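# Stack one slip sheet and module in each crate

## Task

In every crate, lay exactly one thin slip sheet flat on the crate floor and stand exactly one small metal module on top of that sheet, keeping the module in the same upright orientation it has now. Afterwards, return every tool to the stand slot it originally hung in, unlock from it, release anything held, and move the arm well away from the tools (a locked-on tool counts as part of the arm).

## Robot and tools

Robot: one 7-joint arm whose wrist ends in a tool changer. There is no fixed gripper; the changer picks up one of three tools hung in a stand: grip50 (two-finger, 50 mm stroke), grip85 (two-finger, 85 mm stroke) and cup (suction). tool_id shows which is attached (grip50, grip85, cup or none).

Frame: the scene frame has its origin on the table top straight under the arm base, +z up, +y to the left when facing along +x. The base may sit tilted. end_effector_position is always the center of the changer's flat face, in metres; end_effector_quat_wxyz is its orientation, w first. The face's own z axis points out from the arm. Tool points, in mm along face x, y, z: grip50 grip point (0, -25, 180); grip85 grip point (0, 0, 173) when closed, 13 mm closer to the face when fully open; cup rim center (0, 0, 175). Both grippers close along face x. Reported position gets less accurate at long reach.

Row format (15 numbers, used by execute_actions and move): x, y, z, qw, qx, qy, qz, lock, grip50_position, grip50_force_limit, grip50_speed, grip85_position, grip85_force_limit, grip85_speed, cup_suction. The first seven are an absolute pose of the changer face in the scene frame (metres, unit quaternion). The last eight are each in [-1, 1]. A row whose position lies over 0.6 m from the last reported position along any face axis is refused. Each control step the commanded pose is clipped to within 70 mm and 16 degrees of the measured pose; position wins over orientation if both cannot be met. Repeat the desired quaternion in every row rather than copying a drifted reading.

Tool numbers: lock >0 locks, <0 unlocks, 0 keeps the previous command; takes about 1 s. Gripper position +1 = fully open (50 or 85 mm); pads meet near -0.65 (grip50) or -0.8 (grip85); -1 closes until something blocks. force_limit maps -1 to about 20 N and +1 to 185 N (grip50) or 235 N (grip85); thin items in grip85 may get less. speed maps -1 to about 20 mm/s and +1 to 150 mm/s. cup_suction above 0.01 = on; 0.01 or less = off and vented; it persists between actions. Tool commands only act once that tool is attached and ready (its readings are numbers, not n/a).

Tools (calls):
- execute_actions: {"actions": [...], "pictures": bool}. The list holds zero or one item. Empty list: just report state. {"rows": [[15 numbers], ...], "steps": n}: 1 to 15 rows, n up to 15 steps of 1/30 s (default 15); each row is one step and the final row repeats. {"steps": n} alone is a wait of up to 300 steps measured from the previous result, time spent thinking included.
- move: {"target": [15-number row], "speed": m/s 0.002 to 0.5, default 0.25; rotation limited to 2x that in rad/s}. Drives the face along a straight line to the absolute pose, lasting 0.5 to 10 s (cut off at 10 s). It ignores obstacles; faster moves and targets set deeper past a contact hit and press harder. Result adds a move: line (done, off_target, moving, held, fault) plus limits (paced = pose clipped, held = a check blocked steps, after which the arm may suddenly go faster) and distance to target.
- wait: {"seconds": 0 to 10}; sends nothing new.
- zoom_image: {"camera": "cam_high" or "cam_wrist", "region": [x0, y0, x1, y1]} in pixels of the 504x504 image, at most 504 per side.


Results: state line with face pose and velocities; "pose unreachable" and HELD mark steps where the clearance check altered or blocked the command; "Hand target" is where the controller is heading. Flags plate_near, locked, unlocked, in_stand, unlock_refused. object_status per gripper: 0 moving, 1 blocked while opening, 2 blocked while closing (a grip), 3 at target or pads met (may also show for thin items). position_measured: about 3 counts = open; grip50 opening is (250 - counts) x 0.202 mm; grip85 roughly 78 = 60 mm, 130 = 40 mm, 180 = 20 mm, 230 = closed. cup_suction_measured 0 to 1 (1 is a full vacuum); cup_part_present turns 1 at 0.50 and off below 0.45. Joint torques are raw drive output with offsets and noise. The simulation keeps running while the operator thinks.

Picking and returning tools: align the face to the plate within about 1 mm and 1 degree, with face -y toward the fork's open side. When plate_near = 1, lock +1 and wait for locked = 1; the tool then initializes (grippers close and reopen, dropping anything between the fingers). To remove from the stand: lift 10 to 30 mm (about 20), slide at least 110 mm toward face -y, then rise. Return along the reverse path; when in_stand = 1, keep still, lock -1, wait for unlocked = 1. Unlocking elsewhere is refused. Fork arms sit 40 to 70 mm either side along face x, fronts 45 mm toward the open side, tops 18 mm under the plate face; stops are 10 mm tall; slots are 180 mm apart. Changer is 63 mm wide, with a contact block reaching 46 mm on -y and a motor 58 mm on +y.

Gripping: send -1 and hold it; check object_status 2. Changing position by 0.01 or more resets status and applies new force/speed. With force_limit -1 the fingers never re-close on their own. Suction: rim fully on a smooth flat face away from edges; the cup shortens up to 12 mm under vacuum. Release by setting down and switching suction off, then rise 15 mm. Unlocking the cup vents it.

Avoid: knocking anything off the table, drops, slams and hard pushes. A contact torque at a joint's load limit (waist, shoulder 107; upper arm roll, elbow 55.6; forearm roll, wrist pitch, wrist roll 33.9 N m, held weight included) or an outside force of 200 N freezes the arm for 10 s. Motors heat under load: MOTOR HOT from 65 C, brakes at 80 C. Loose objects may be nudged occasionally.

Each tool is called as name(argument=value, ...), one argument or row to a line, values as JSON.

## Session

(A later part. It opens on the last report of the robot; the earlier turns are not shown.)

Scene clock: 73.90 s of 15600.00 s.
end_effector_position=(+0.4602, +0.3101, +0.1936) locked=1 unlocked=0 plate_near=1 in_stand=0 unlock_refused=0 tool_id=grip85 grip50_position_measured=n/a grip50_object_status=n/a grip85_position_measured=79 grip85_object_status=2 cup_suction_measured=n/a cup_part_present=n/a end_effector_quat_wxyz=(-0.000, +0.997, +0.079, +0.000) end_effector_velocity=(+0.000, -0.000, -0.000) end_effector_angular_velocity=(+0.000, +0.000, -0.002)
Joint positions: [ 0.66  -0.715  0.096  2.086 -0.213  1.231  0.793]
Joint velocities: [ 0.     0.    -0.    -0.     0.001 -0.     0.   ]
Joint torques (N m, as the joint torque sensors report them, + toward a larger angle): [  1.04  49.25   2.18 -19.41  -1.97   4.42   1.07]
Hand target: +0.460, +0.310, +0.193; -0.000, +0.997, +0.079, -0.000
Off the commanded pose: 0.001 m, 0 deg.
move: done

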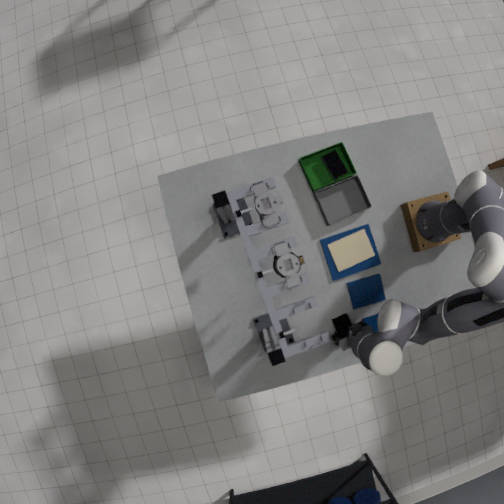

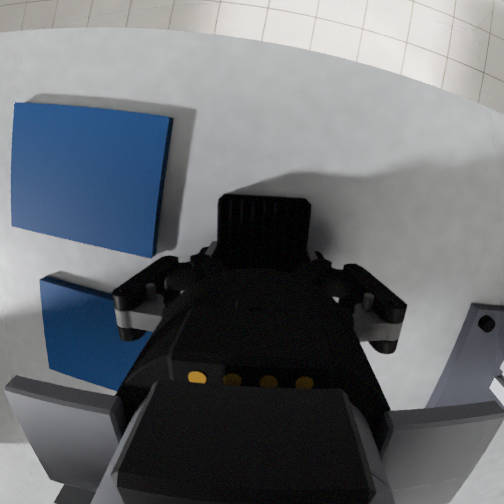

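move(
  target=[0.46,0.31,0.1945,0,0.9969,0.0785,0,0,1,0,0,1,-0.5,0,0],
  speed=0.01,
)

move(
  target=[0.46,0.31,0.27,0,0.9969,0.0785,0,0,1,0,0,1,-0.5,0,0],
  speed=0.08,
)

move(
  target=[0.40,0.0,0.29,0,0.9914,0.1305,0,0,1,0,0,1,-0.5,0,0],
)

move(
  target=[0.336,-0.31,0.29,0,0.9914,0.1305,0,0,1,0,0,1,-0.5,0,0],
)

Scene clock: 80.33 s of 15600.00 s.
end_effector_position=(+0.4601, +0.3101, +0.1945) locked=1 unlocked=0 plate_near=1 in_stand=0 unlock_refused=0 tool_id=grip85 grip50_position_measured=n/a grip50_object_status=n/a grip85_position_measured=3 grip85_object_status=0 cup_suction_measured=n/a cup_part_present=n/a end_effector_quat_wxyz=(-0.000, +0.997, +0.079, +0.000) end_effector_velocity=(+0.000, +0.000, +0.000) end_effector_angular_velocity=(-0.000, -0.000, +0.000)
Joint positions: [ 0.659 -0.712  0.097  2.087 -0.213  1.228  0.793]
Joint velocities: [-0. -0.  0. -0. -0. -0.  0.]
Joint torques (N m, as the joint torque sensors report them, + toward a larger angle): [ -1.28  58.95   4.03 -18.09  -1.65   4.25   0.04]
Hand target: +0.460, +0.310, +0.195; +0.000, +0.997, +0.078, +0.000
Off the commanded pose: 0.000 m, 0 deg.
move: done

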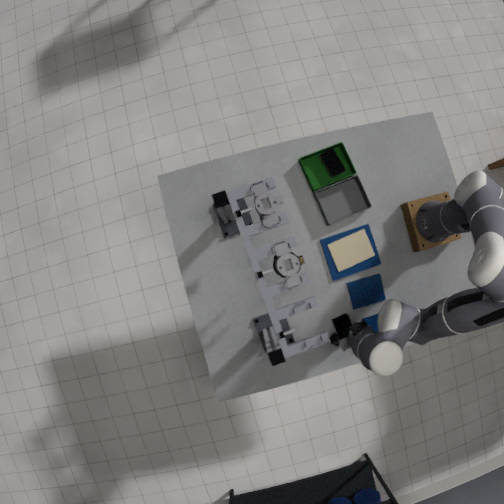

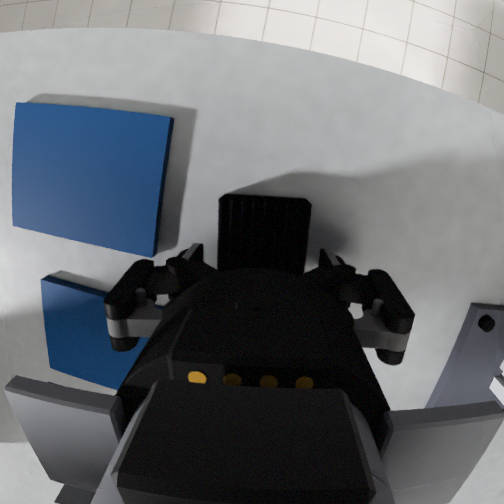

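Scene clock: 81.57 s of 15600.00 s.
end_effector_position=(+0.4598, +0.3099, +0.2702) locked=1 unlocked=0 plate_near=1 in_stand=0 unlock_refused=0 tool_id=grip85 grip50_position_measured=n/a grip50_object_status=n/a grip85_position_measured=3 grip85_object_status=3 cup_suction_measured=n/a cup_part_present=n/a end_effector_quat_wxyz=(-0.000, +0.997, +0.078, +0.000) end_effector_velocity=(+0.000, +0.000, -0.000) end_effector_angular_velocity=(-0.000, +0.000, -0.000)
Joint positions: [ 0.621 -0.538  0.154  2.089 -0.176  1.054  0.767]
Joint velocities: [-0.    -0.    -0.    -0.    -0.001  0.     0.001]
Joint torques (N m, as the joint torque sensors report them, + toward a larger angle): [ -3.34  54.83   4.38 -23.32  -2.63   4.93   0.13]
Hand target: +0.460, +0.310, +0.270; +0.000, +0.997, +0.078, +0.000
Off the commanded pose: 0.000 m, 0 deg.
move: done

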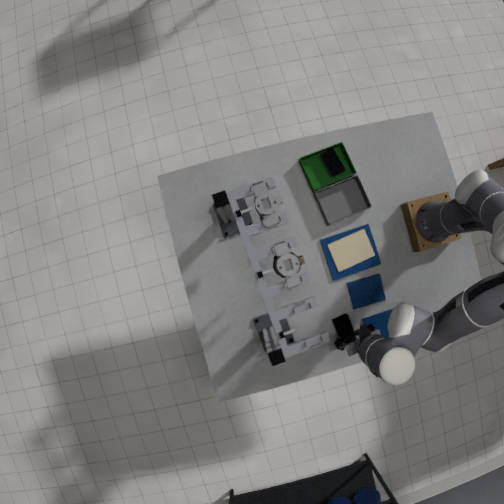

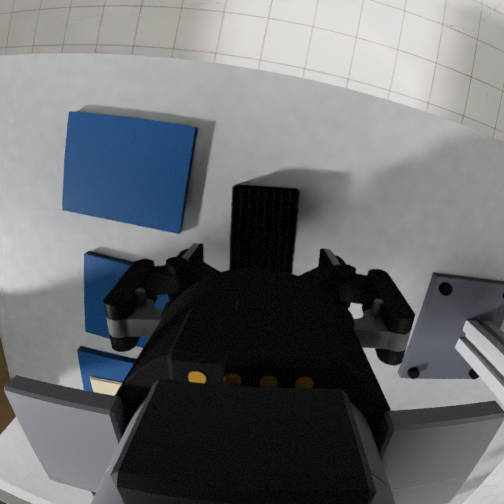

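Scene clock: 83.17 s of 15600.00 s.
end_effector_position=(+0.4009, -0.0008, +0.2894) locked=1 unlocked=0 plate_near=1 in_stand=0 unlock_refused=0 tool_id=grip85 grip50_position_measured=n/a grip50_object_status=n/a grip85_position_measured=3 grip85_object_status=3 cup_suction_measured=n/a cup_part_present=n/a end_effector_quat_wxyz=(+0.001, +0.991, +0.131, +0.000) end_effector_velocity=(-0.000, +0.000, -0.000) end_effector_angular_velocity=(+0.000, +0.001, +0.001)
Joint positions: [ 0.153 -0.241  0.099  2.532 -0.079  1.211  0.078]
Joint velocities: [ 0.001 -0.001  0.    -0.     0.001  0.    -0.   ]
Joint torques (N m, as the joint torque sensors report them, + toward a larger angle): [  0.62  35.58   1.34 -19.05  -2.18   4.99   1.12]
Hand target: +0.401, -0.001, +0.289; +0.001, +0.991, +0.131, +0.000
Off the commanded pose: 0.001 m, 0 deg.
move: done

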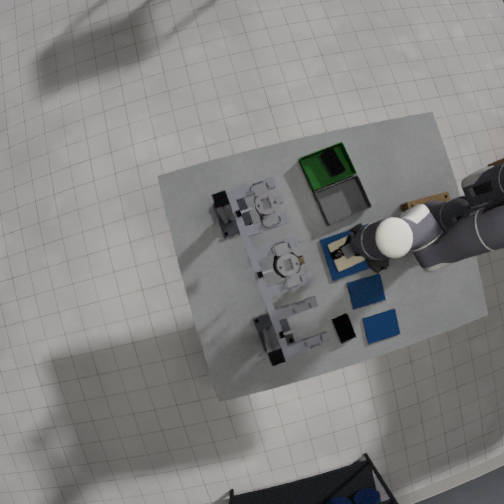

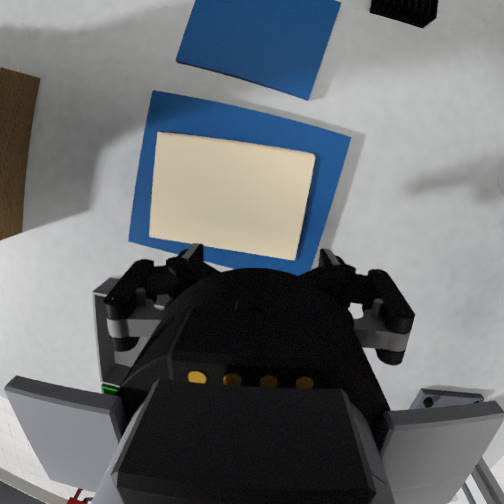

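Scene clock: 84.77 s of 15600.00 s.
end_effector_position=(+0.3365, -0.3112, +0.2902) locked=1 unlocked=0 plate_near=1 in_stand=0 unlock_refused=0 tool_id=grip85 grip50_position_measured=n/a grip50_object_status=n/a grip85_position_measured=3 grip85_object_status=3 cup_suction_measured=n/a cup_part_present=n/a end_effector_quat_wxyz=(+0.001, +0.991, +0.131, -0.000) end_effector_velocity=(+0.000, +0.000, +0.000) end_effector_angular_velocity=(-0.000, -0.000, +0.001)
Joint positions: [-0.423 -0.324 -0.087  2.366  0.073  1.127 -0.816]
Joint velocities: [ 0.001  0.001  0.     0.    -0.    -0.    -0.   ]
Joint torques (N m, as the joint torque sensors report them, + toward a larger angle): [ -0.6   42.49  -0.69 -20.45  -2.41   4.51   1.15]
Hand target: +0.337, -0.311, +0.290; +0.001, +0.991, +0.131, -0.001
Off the commanded pose: 0.001 m, 0 deg.
move: done

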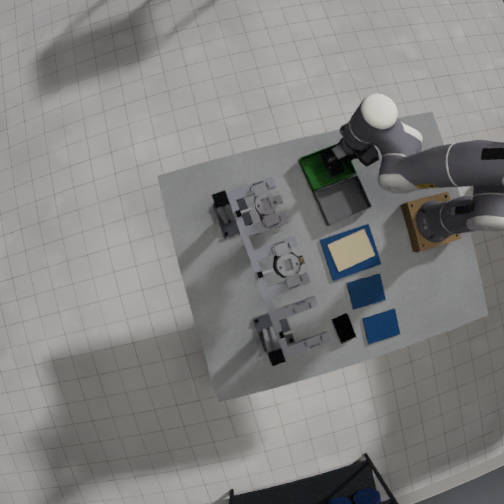

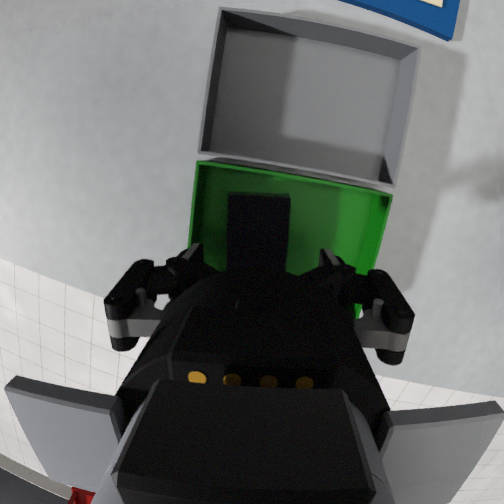

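zoom_image(
  camera="cam_wrist",
  region=[180, 150, 340, 290],
)

Region (180, 150, 340, 290) of cam_wrist's 504x504 image, scaled by 3.150, with more detail than that image has; it fills the top 441 rows of this view, and the rest is white.

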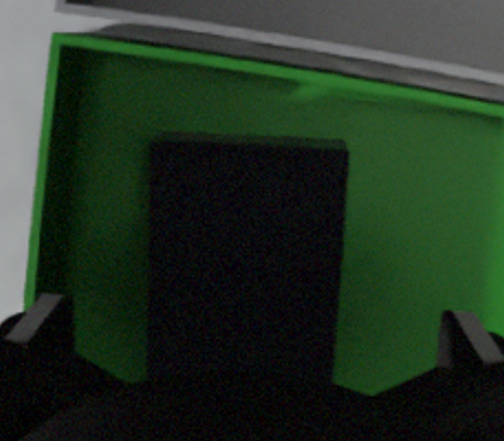

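move(
  target=[0.3335,-0.3225,0.235,0,0.9897,0.1435,0,0,1,0,0,0.78,-0.5,0,0],
  speed=0.06,
)

Scene clock: 91.33 s of 15600.00 s.
end_effector_position=(+0.3336, -0.3226, +0.2348) locked=1 unlocked=0 plate_near=1 in_stand=0 unlock_refused=0 tool_id=grip85 grip50_position_measured=n/a grip50_object_status=n/a grip85_position_measured=31 grip85_object_status=3 cup_suction_measured=n/a cup_part_present=n/a end_effector_quat_wxyz=(-0.000, +0.990, +0.143, -0.000) end_effector_velocity=(+0.000, -0.000, +0.000) end_effector_angular_velocity=(-0.000, -0.000, +0.000)
Joint positions: [-0.468 -0.502 -0.057  2.333  0.114  1.272 -0.897]
Joint velocities: [-0.     0.001 -0.     0.    -0.001 -0.     0.   ]
Joint torques (N m, as the joint torque sensors report them, + toward a larger angle): [ -1.75  46.36  -0.85 -16.72  -1.77   4.79  -0.01]
Hand target: +0.334, -0.323, +0.235; +0.000, +0.990, +0.144, -0.000
Off the commanded pose: 0.000 m, 0 deg.
move: done

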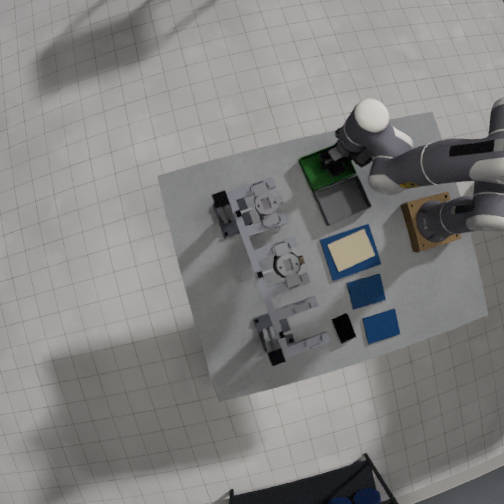

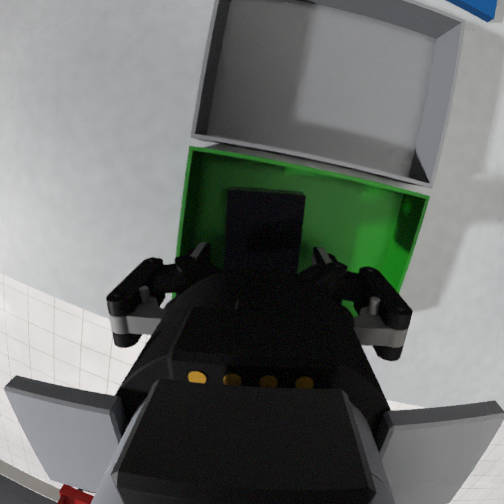

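move(
  target=[0.3335,-0.3225,0.196,0,0.9897,0.1435,0,0,1,0,0,0.78,-0.5,0,0],
  speed=0.025,
)

move(
  target=[0.3335,-0.3225,0.196,0,0.9897,0.1435,0,0,1,0,0,-1,-0.5,-0.5,0],
  speed=0.025,
)

move(
  target=[0.3335,-0.3225,0.26,0,0.9897,0.1435,0,0,1,0,0,-1,-0.5,-0.5,0],
  speed=0.05,
)

Scene clock: 98.10 s of 15600.00 s.
end_effector_position=(+0.3336, -0.3225, +0.1958) locked=1 unlocked=0 plate_near=1 in_stand=0 unlock_refused=0 tool_id=grip85 grip50_position_measured=n/a grip50_object_status=n/a grip85_position_measured=31 grip85_object_status=3 cup_suction_measured=n/a cup_part_present=n/a end_effector_quat_wxyz=(-0.000, +0.990, +0.143, -0.000) end_effector_velocity=(-0.000, +0.000, +0.000) end_effector_angular_velocity=(+0.000, -0.000, +0.000)
Joint positions: [-0.484 -0.623 -0.034  2.31   0.131  1.371 -0.911]
Joint velocities: [-0.  0.  0.  0. -0. -0. -0.]
Joint torques (N m, as the joint torque sensors report them, + toward a larger angle): [ -2.98  48.18  -0.72 -13.77  -1.19   4.9   -0.14]
Hand target: +0.334, -0.323, +0.196; +0.000, +0.990, +0.144, +0.000
Off the commanded pose: 0.000 m, 0 deg.
move: done

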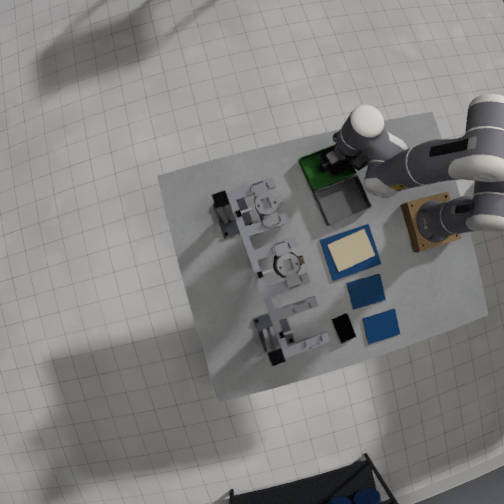

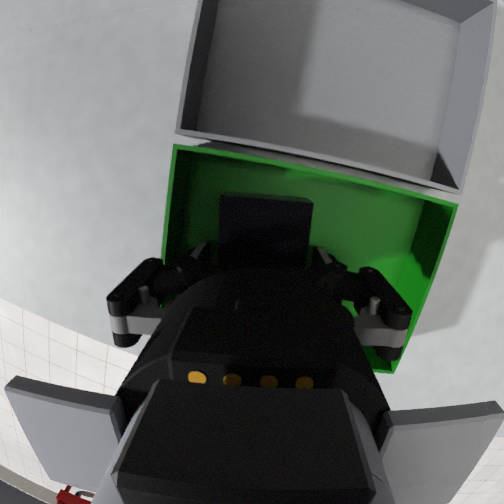

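Scene clock: 98.80 s of 15600.00 s.
end_effector_position=(+0.3337, -0.3226, +0.1962) locked=1 unlocked=0 plate_near=1 in_stand=0 unlock_refused=0 tool_id=grip85 grip50_position_measured=n/a grip50_object_status=n/a grip85_position_measured=79 grip85_object_status=2 cup_suction_measured=n/a cup_part_present=n/a end_effector_quat_wxyz=(+0.000, +0.990, +0.143, +0.000) end_effector_velocity=(-0.000, -0.000, +0.000) end_effector_angular_velocity=(-0.000, -0.000, -0.001)
Joint positions: [-0.484 -0.622 -0.034  2.31   0.131  1.371 -0.911]
Joint velocities: [-0.     0.     0.     0.     0.001  0.     0.   ]
Joint torques (N m, as the joint torque sensors report them, + toward a larger angle): [ -1.55  45.49  -0.72 -12.54  -1.21   4.37  -0.21]
Hand target: +0.333, -0.322, +0.196; +0.000, +0.990, +0.143, -0.000
Off the commanded pose: 0.000 m, 0 deg.
move: done

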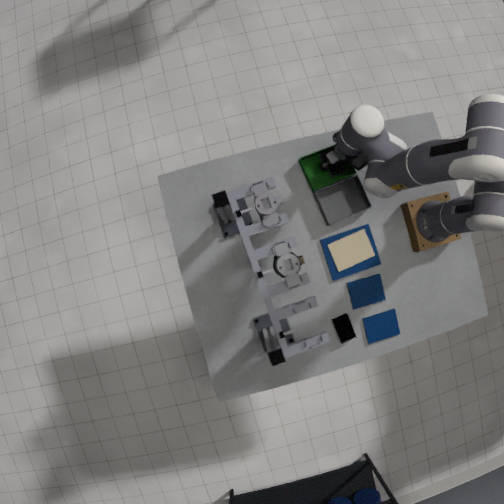

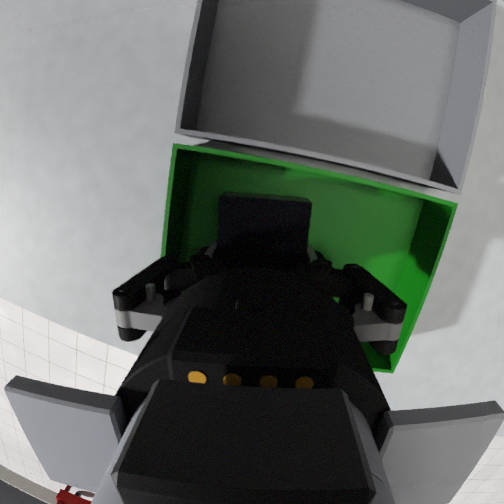

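Scene clock: 100.33 s of 15600.00 s.
end_effector_position=(+0.3333, -0.3224, +0.2601) locked=1 unlocked=0 plate_near=1 in_stand=0 unlock_refused=0 tool_id=grip85 grip50_position_measured=n/a grip50_object_status=n/a grip85_position_measured=79 grip85_object_status=2 cup_suction_measured=n/a cup_part_present=n/a end_effector_quat_wxyz=(+0.000, +0.990, +0.144, +0.000) end_effector_velocity=(-0.000, -0.000, -0.000) end_effector_angular_velocity=(-0.000, +0.000, +0.000)
Joint positions: [-0.462 -0.423 -0.069  2.344  0.096  1.204 -0.885]
Joint velocities: [-0.    -0.001 -0.     0.    -0.     0.     0.   ]
Joint torques (N m, as the joint torque sensors report them, + toward a larger angle): [  0.09  44.82  -1.92 -18.5   -2.16   4.81   0.95]
Hand target: +0.333, -0.322, +0.260; +0.000, +0.990, +0.143, -0.000
Off the commanded pose: 0.000 m, 0 deg.
move: done

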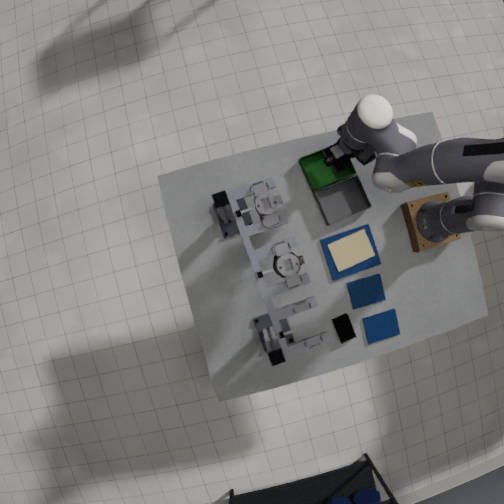

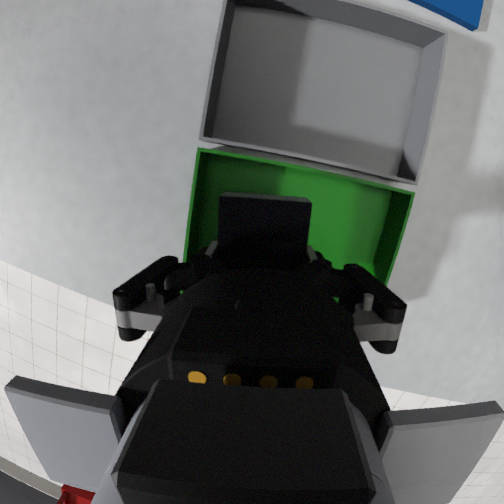

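move(
  target=[0.48,0.185,0.26,0,0.9969,0.0785,0,0,1,0,0,-1,-0.5,-0.5,0],
  speed=0.2,
)

move(
  target=[0.48,0.185,0.199,0,0.9969,0.0785,0,0,1,0,0,-1,-0.5,-0.5,0],
  speed=0.05,
)

move(
  target=[0.48,0.185,0.1935,0,0.9969,0.0785,0,0,1,0,0,-1,-0.5,-0.5,0],
  speed=0.008,
)

move(
  target=[0.48,0.185,0.1945,0,0.9969,0.0785,0,0,1,0,0,1,-0.5,0,0],
  speed=0.008,
)

move(
  target=[0.48,0.185,0.25,0,0.9969,0.0785,0,0,1,0,0,1,-0.5,0,0],
  speed=0.08,
)

move(
  target=[0.4846,0.1677,0.3845,0,0.6801,0.7331,0,0,1,0,0,1,0,0,0],
)

move(
  target=[0.6292,0.1786,0.3845,0,0.6801,0.7331,0,0,1,0,0,1,0,0,0],
  speed=0.06,
)

move(
  target=[0.6292,0.1786,0.3645,0,0.6801,0.7331,0,0,1,0,0,1,0,0,0],
  speed=0.015,
)

Scene clock: 112.70 s of 15600.00 s.
end_effector_position=(+0.4787, +0.1869, +0.2602) locked=1 unlocked=0 plate_near=1 in_stand=0 unlock_refused=0 tool_id=grip85 grip50_position_measured=n/a grip50_object_status=n/a grip85_position_measured=79 grip85_object_status=2 cup_suction_measured=n/a cup_part_present=n/a end_effector_quat_wxyz=(-0.002, +0.997, +0.078, +0.000) end_effector_velocity=(+0.000, +0.000, +0.000) end_effector_angular_velocity=(-0.000, +0.000, -0.000)
Joint positions: [ 0.572 -0.488  0.006  2.21  -0.014  1.14   0.45 ]
Joint velocities: [-0.     0.    -0.    -0.    -0.    -0.     0.001]
Joint torques (N m, as the joint torque sensors report them, + toward a larger angle): [ -2.24  51.38   0.51 -20.6   -2.81   4.96  -0.31]
Hand target: +0.479, +0.187, +0.260; -0.002, +0.997, +0.078, +0.000
Off the commanded pose: 0.002 m, 0 deg.
move: done

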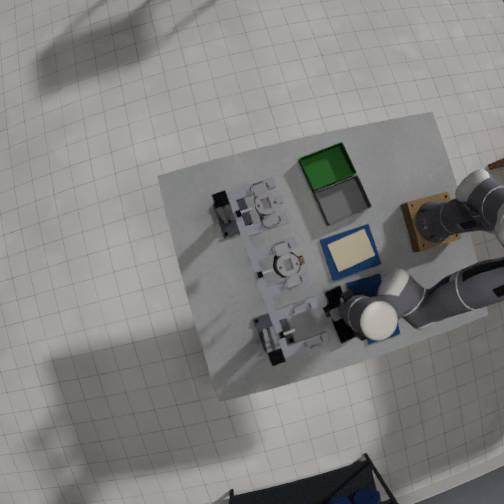

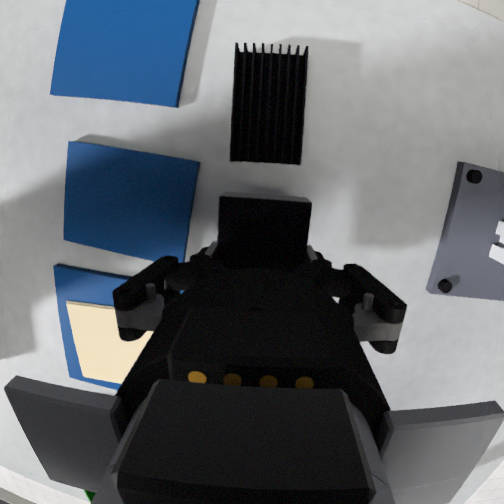

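Scene clock: 114.20 s of 15600.00 s.
end_effector_position=(+0.4800, +0.1850, +0.1987) locked=1 unlocked=0 plate_near=1 in_stand=0 unlock_refused=0 tool_id=grip85 grip50_position_measured=n/a grip50_object_status=n/a grip85_position_measured=79 grip85_object_status=2 cup_suction_measured=n/a cup_part_present=n/a end_effector_quat_wxyz=(+0.000, +0.997, +0.078, -0.000) end_effector_velocity=(+0.000, +0.000, +0.000) end_effector_angular_velocity=(-0.000, -0.000, -0.000)
Joint positions: [ 0.574 -0.653 -0.003  2.193 -0.015  1.285  0.448]
Joint velocities: [ 0.     0.     0.    -0.    -0.001 -0.001  0.001]
Joint torques (N m, as the joint torque sensors report them, + toward a larger angle): [ -0.53  53.94  -0.51 -17.71  -2.09   5.3   -0.25]
Hand target: +0.480, +0.185, +0.199; -0.000, +0.997, +0.079, -0.000
Off the commanded pose: 0.000 m, 0 deg.
move: done

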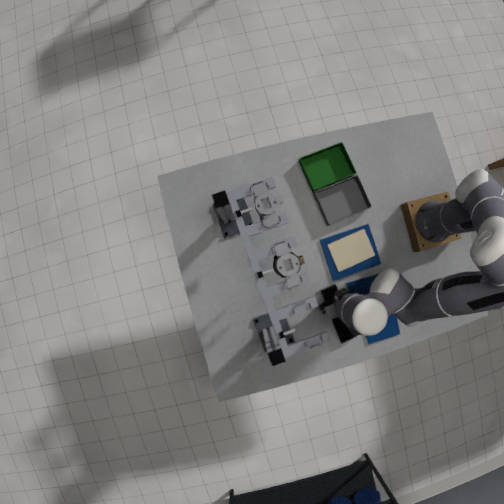

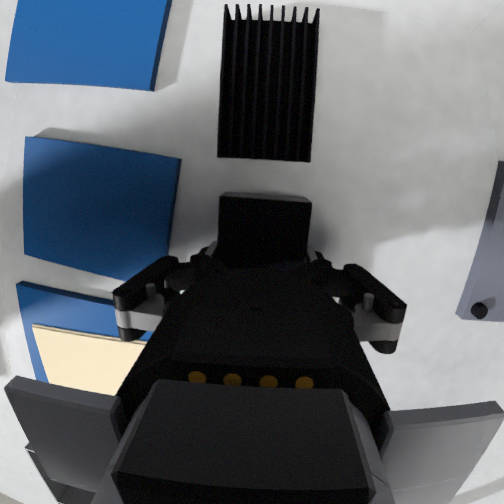

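Scene clock: 115.07 s of 15600.00 s.
end_effector_position=(+0.4801, +0.1849, +0.1938) locked=1 unlocked=0 plate_near=1 in_stand=0 unlock_refused=0 tool_id=grip85 grip50_position_measured=n/a grip50_object_status=n/a grip85_position_measured=79 grip85_object_status=2 cup_suction_measured=n/a cup_part_present=n/a end_effector_quat_wxyz=(-0.000, +0.997, +0.078, +0.000) end_effector_velocity=(-0.000, -0.000, -0.000) end_effector_angular_velocity=(-0.000, +0.000, -0.001)
Joint positions: [ 0.574 -0.667 -0.003  2.191 -0.015  1.298  0.448]
Joint velocities: [ 0.    -0.    -0.     0.     0.    -0.     0.001]
Joint torques (N m, as the joint torque sensors report them, + toward a larger angle): [  0.66  49.08  -0.19 -17.23  -1.79   4.7   -0.14]
Hand target: +0.480, +0.185, +0.193; -0.000, +0.997, +0.079, -0.000
Off the commanded pose: 0.000 m, 0 deg.
move: done

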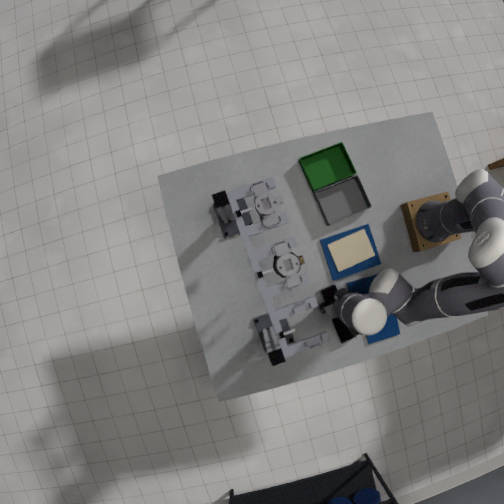

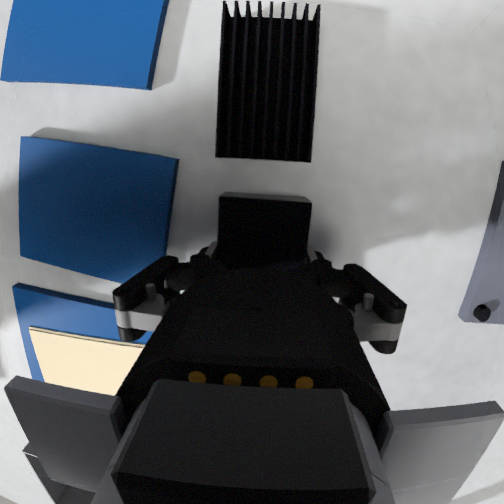

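Scene clock: 115.80 s of 15600.00 s.
end_effector_position=(+0.4801, +0.1850, +0.1945) locked=1 unlocked=0 plate_near=1 in_stand=0 unlock_refused=0 tool_id=grip85 grip50_position_measured=n/a grip50_object_status=n/a grip85_position_measured=3 grip85_object_status=0 cup_suction_measured=n/a cup_part_present=n/a end_effector_quat_wxyz=(-0.000, +0.997, +0.078, +0.000) end_effector_velocity=(+0.000, +0.000, +0.000) end_effector_angular_velocity=(+0.000, -0.000, -0.000)
Joint positions: [ 0.574 -0.665 -0.003  2.191 -0.016  1.296  0.448]
Joint velocities: [ 0.  0. -0. -0.  0.  0. -0.]
Joint torques (N m, as the joint torque sensors report them, + toward a larger angle): [  0.38  53.58  -0.02 -15.43  -1.69   4.6    0.18]
Hand target: +0.480, +0.185, +0.195; -0.000, +0.997, +0.079, +0.000
Off the commanded pose: 0.000 m, 0 deg.
move: done

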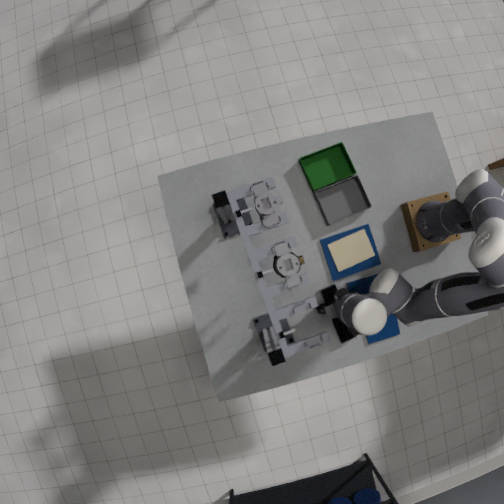

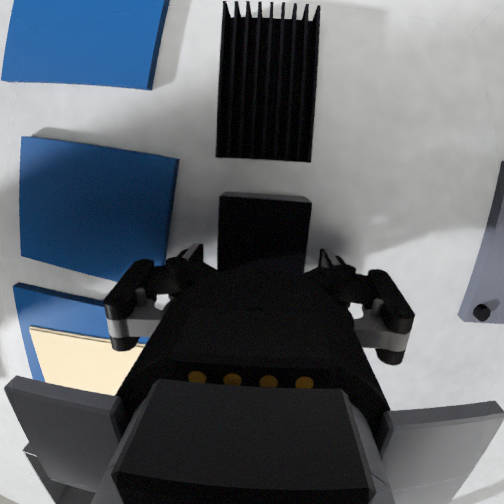

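Scene clock: 116.77 s of 15600.00 s.
end_effector_position=(+0.4799, +0.1849, +0.2502) locked=1 unlocked=0 plate_near=1 in_stand=0 unlock_refused=0 tool_id=grip85 grip50_position_measured=n/a grip50_object_status=n/a grip85_position_measured=3 grip85_object_status=3 cup_suction_measured=n/a cup_part_present=n/a end_effector_quat_wxyz=(-0.000, +0.997, +0.079, +0.000) end_effector_velocity=(+0.000, -0.000, -0.000) end_effector_angular_velocity=(+0.000, +0.000, -0.001)
Joint positions: [ 0.571 -0.514  0.001  2.209 -0.017  1.163  0.449]
Joint velocities: [-0.    -0.001 -0.    -0.     0.     0.     0.   ]
Joint torques (N m, as the joint torque sensors report them, + toward a larger angle): [ -0.28  50.44  -0.01 -19.41  -2.01   4.5    0.28]
Hand target: +0.480, +0.185, +0.250; +0.000, +0.997, +0.078, +0.000
Off the commanded pose: 0.000 m, 0 deg.
move: done

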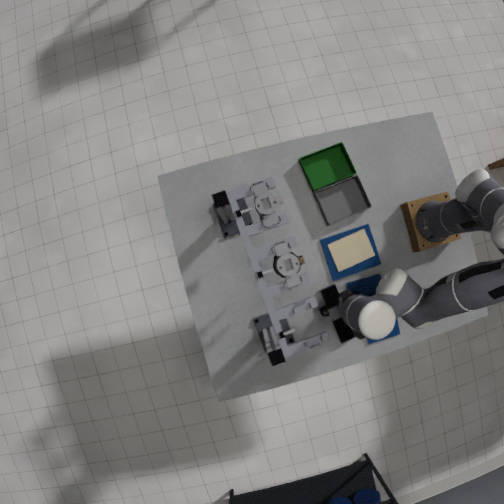

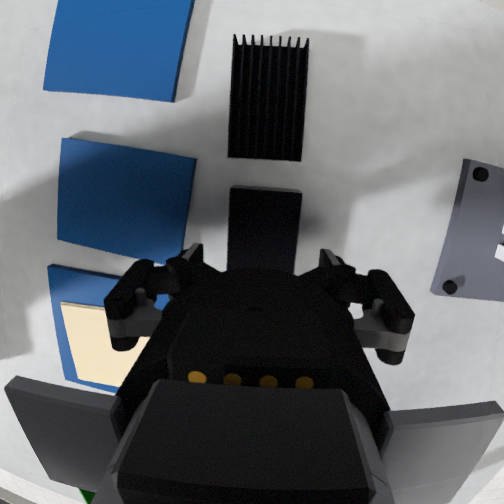

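Scene clock: 120.07 s of 15600.00 s.
end_effector_position=(+0.4843, +0.1672, +0.3849) locked=1 unlocked=0 plate_near=1 in_stand=0 unlock_refused=0 tool_id=grip85 grip50_position_measured=n/a grip50_object_status=n/a grip85_position_measured=3 grip85_object_status=3 cup_suction_measured=n/a cup_part_present=n/a end_effector_quat_wxyz=(+0.001, +0.680, +0.733, -0.000) end_effector_velocity=(-0.000, -0.000, -0.000) end_effector_angular_velocity=(+0.000, +0.001, -0.001)
Joint positions: [ 0.262 -0.238  0.284  2.129 -0.104  0.795 -1.017]
Joint velocities: [ 0.    -0.    -0.    -0.     0.001 -0.     0.   ]
Joint torques (N m, as the joint torque sensors report them, + toward a larger angle): [  0.03  44.35   2.83 -29.34  -3.77   4.44   1.22]
Hand target: +0.484, +0.167, +0.385; +0.001, +0.680, +0.733, -0.000
Off the commanded pose: 0.001 m, 0 deg.
move: done

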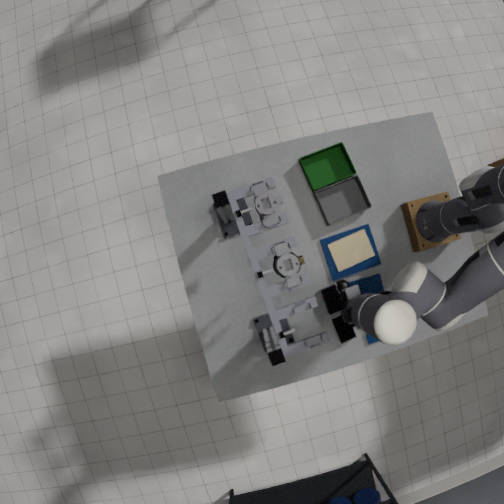

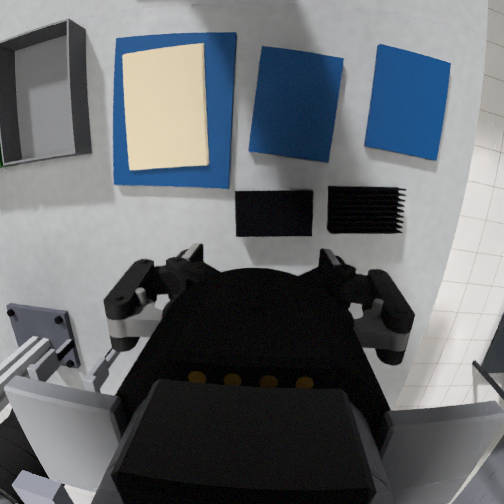

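Scene clock: 122.77 s of 15600.00 s.
end_effector_position=(+0.6292, +0.1788, +0.3851) locked=1 unlocked=0 plate_near=1 in_stand=0 unlock_refused=0 tool_id=grip85 grip50_position_measured=n/a grip50_object_status=n/a grip85_position_measured=3 grip85_object_status=3 cup_suction_measured=n/a cup_part_present=n/a end_effector_quat_wxyz=(+0.000, +0.680, +0.733, -0.000) end_effector_velocity=(-0.000, -0.000, +0.000) end_effector_angular_velocity=(+0.001, -0.000, -0.001)
Joint positions: [ 0.258 -0.52   0.21   1.697 -0.136  0.644 -1.106]
Joint velocities: [-0.     0.001  0.    -0.     0.001 -0.     0.   ]
Joint torques (N m, as the joint torque sensors report them, + toward a larger angle): [ -1.66  63.86   5.13 -32.27  -4.36   4.57  -0.37]
Hand target: +0.629, +0.179, +0.385; +0.000, +0.680, +0.733, -0.000
Off the commanded pose: 0.001 m, 0 deg.
move: done

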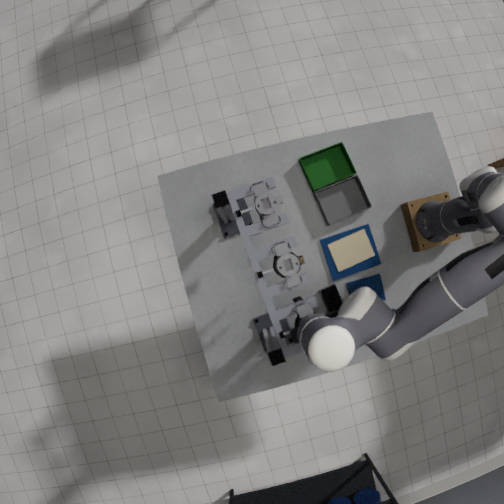

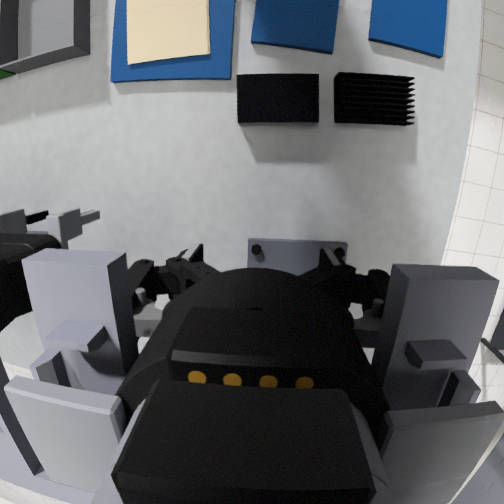

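Scene clock: 124.37 s of 15600.00 s.
end_effector_position=(+0.6294, +0.1786, +0.3647) locked=1 unlocked=0 plate_near=1 in_stand=1 unlock_refused=0 tool_id=grip85 grip50_position_measured=n/a grip50_object_status=n/a grip85_position_measured=3 grip85_object_status=3 cup_suction_measured=n/a cup_part_present=n/a end_effector_quat_wxyz=(+0.000, +0.680, +0.733, +0.000) end_effector_velocity=(-0.000, +0.000, -0.000) end_effector_angular_velocity=(+0.000, -0.000, -0.000)
Joint positions: [ 0.26  -0.548  0.204  1.714 -0.143  0.689 -1.103]
Joint velocities: [ 0.  0. -0.  0.  0.  0.  0.]
Joint torques (N m, as the joint torque sensors report them, + toward a larger angle): [  0.4   63.     4.09 -31.05  -4.6    4.64   0.75]
Hand target: +0.629, +0.179, +0.364; -0.000, +0.680, +0.733, +0.000
Off the commanded pose: 0.000 m, 0 deg.
move: done

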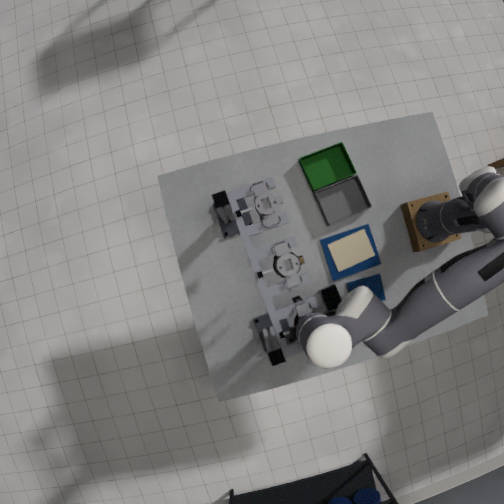

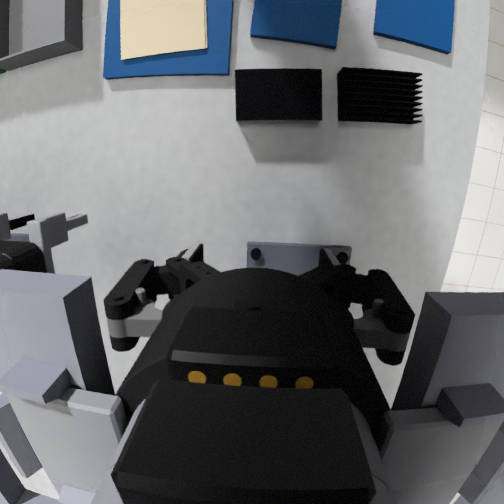

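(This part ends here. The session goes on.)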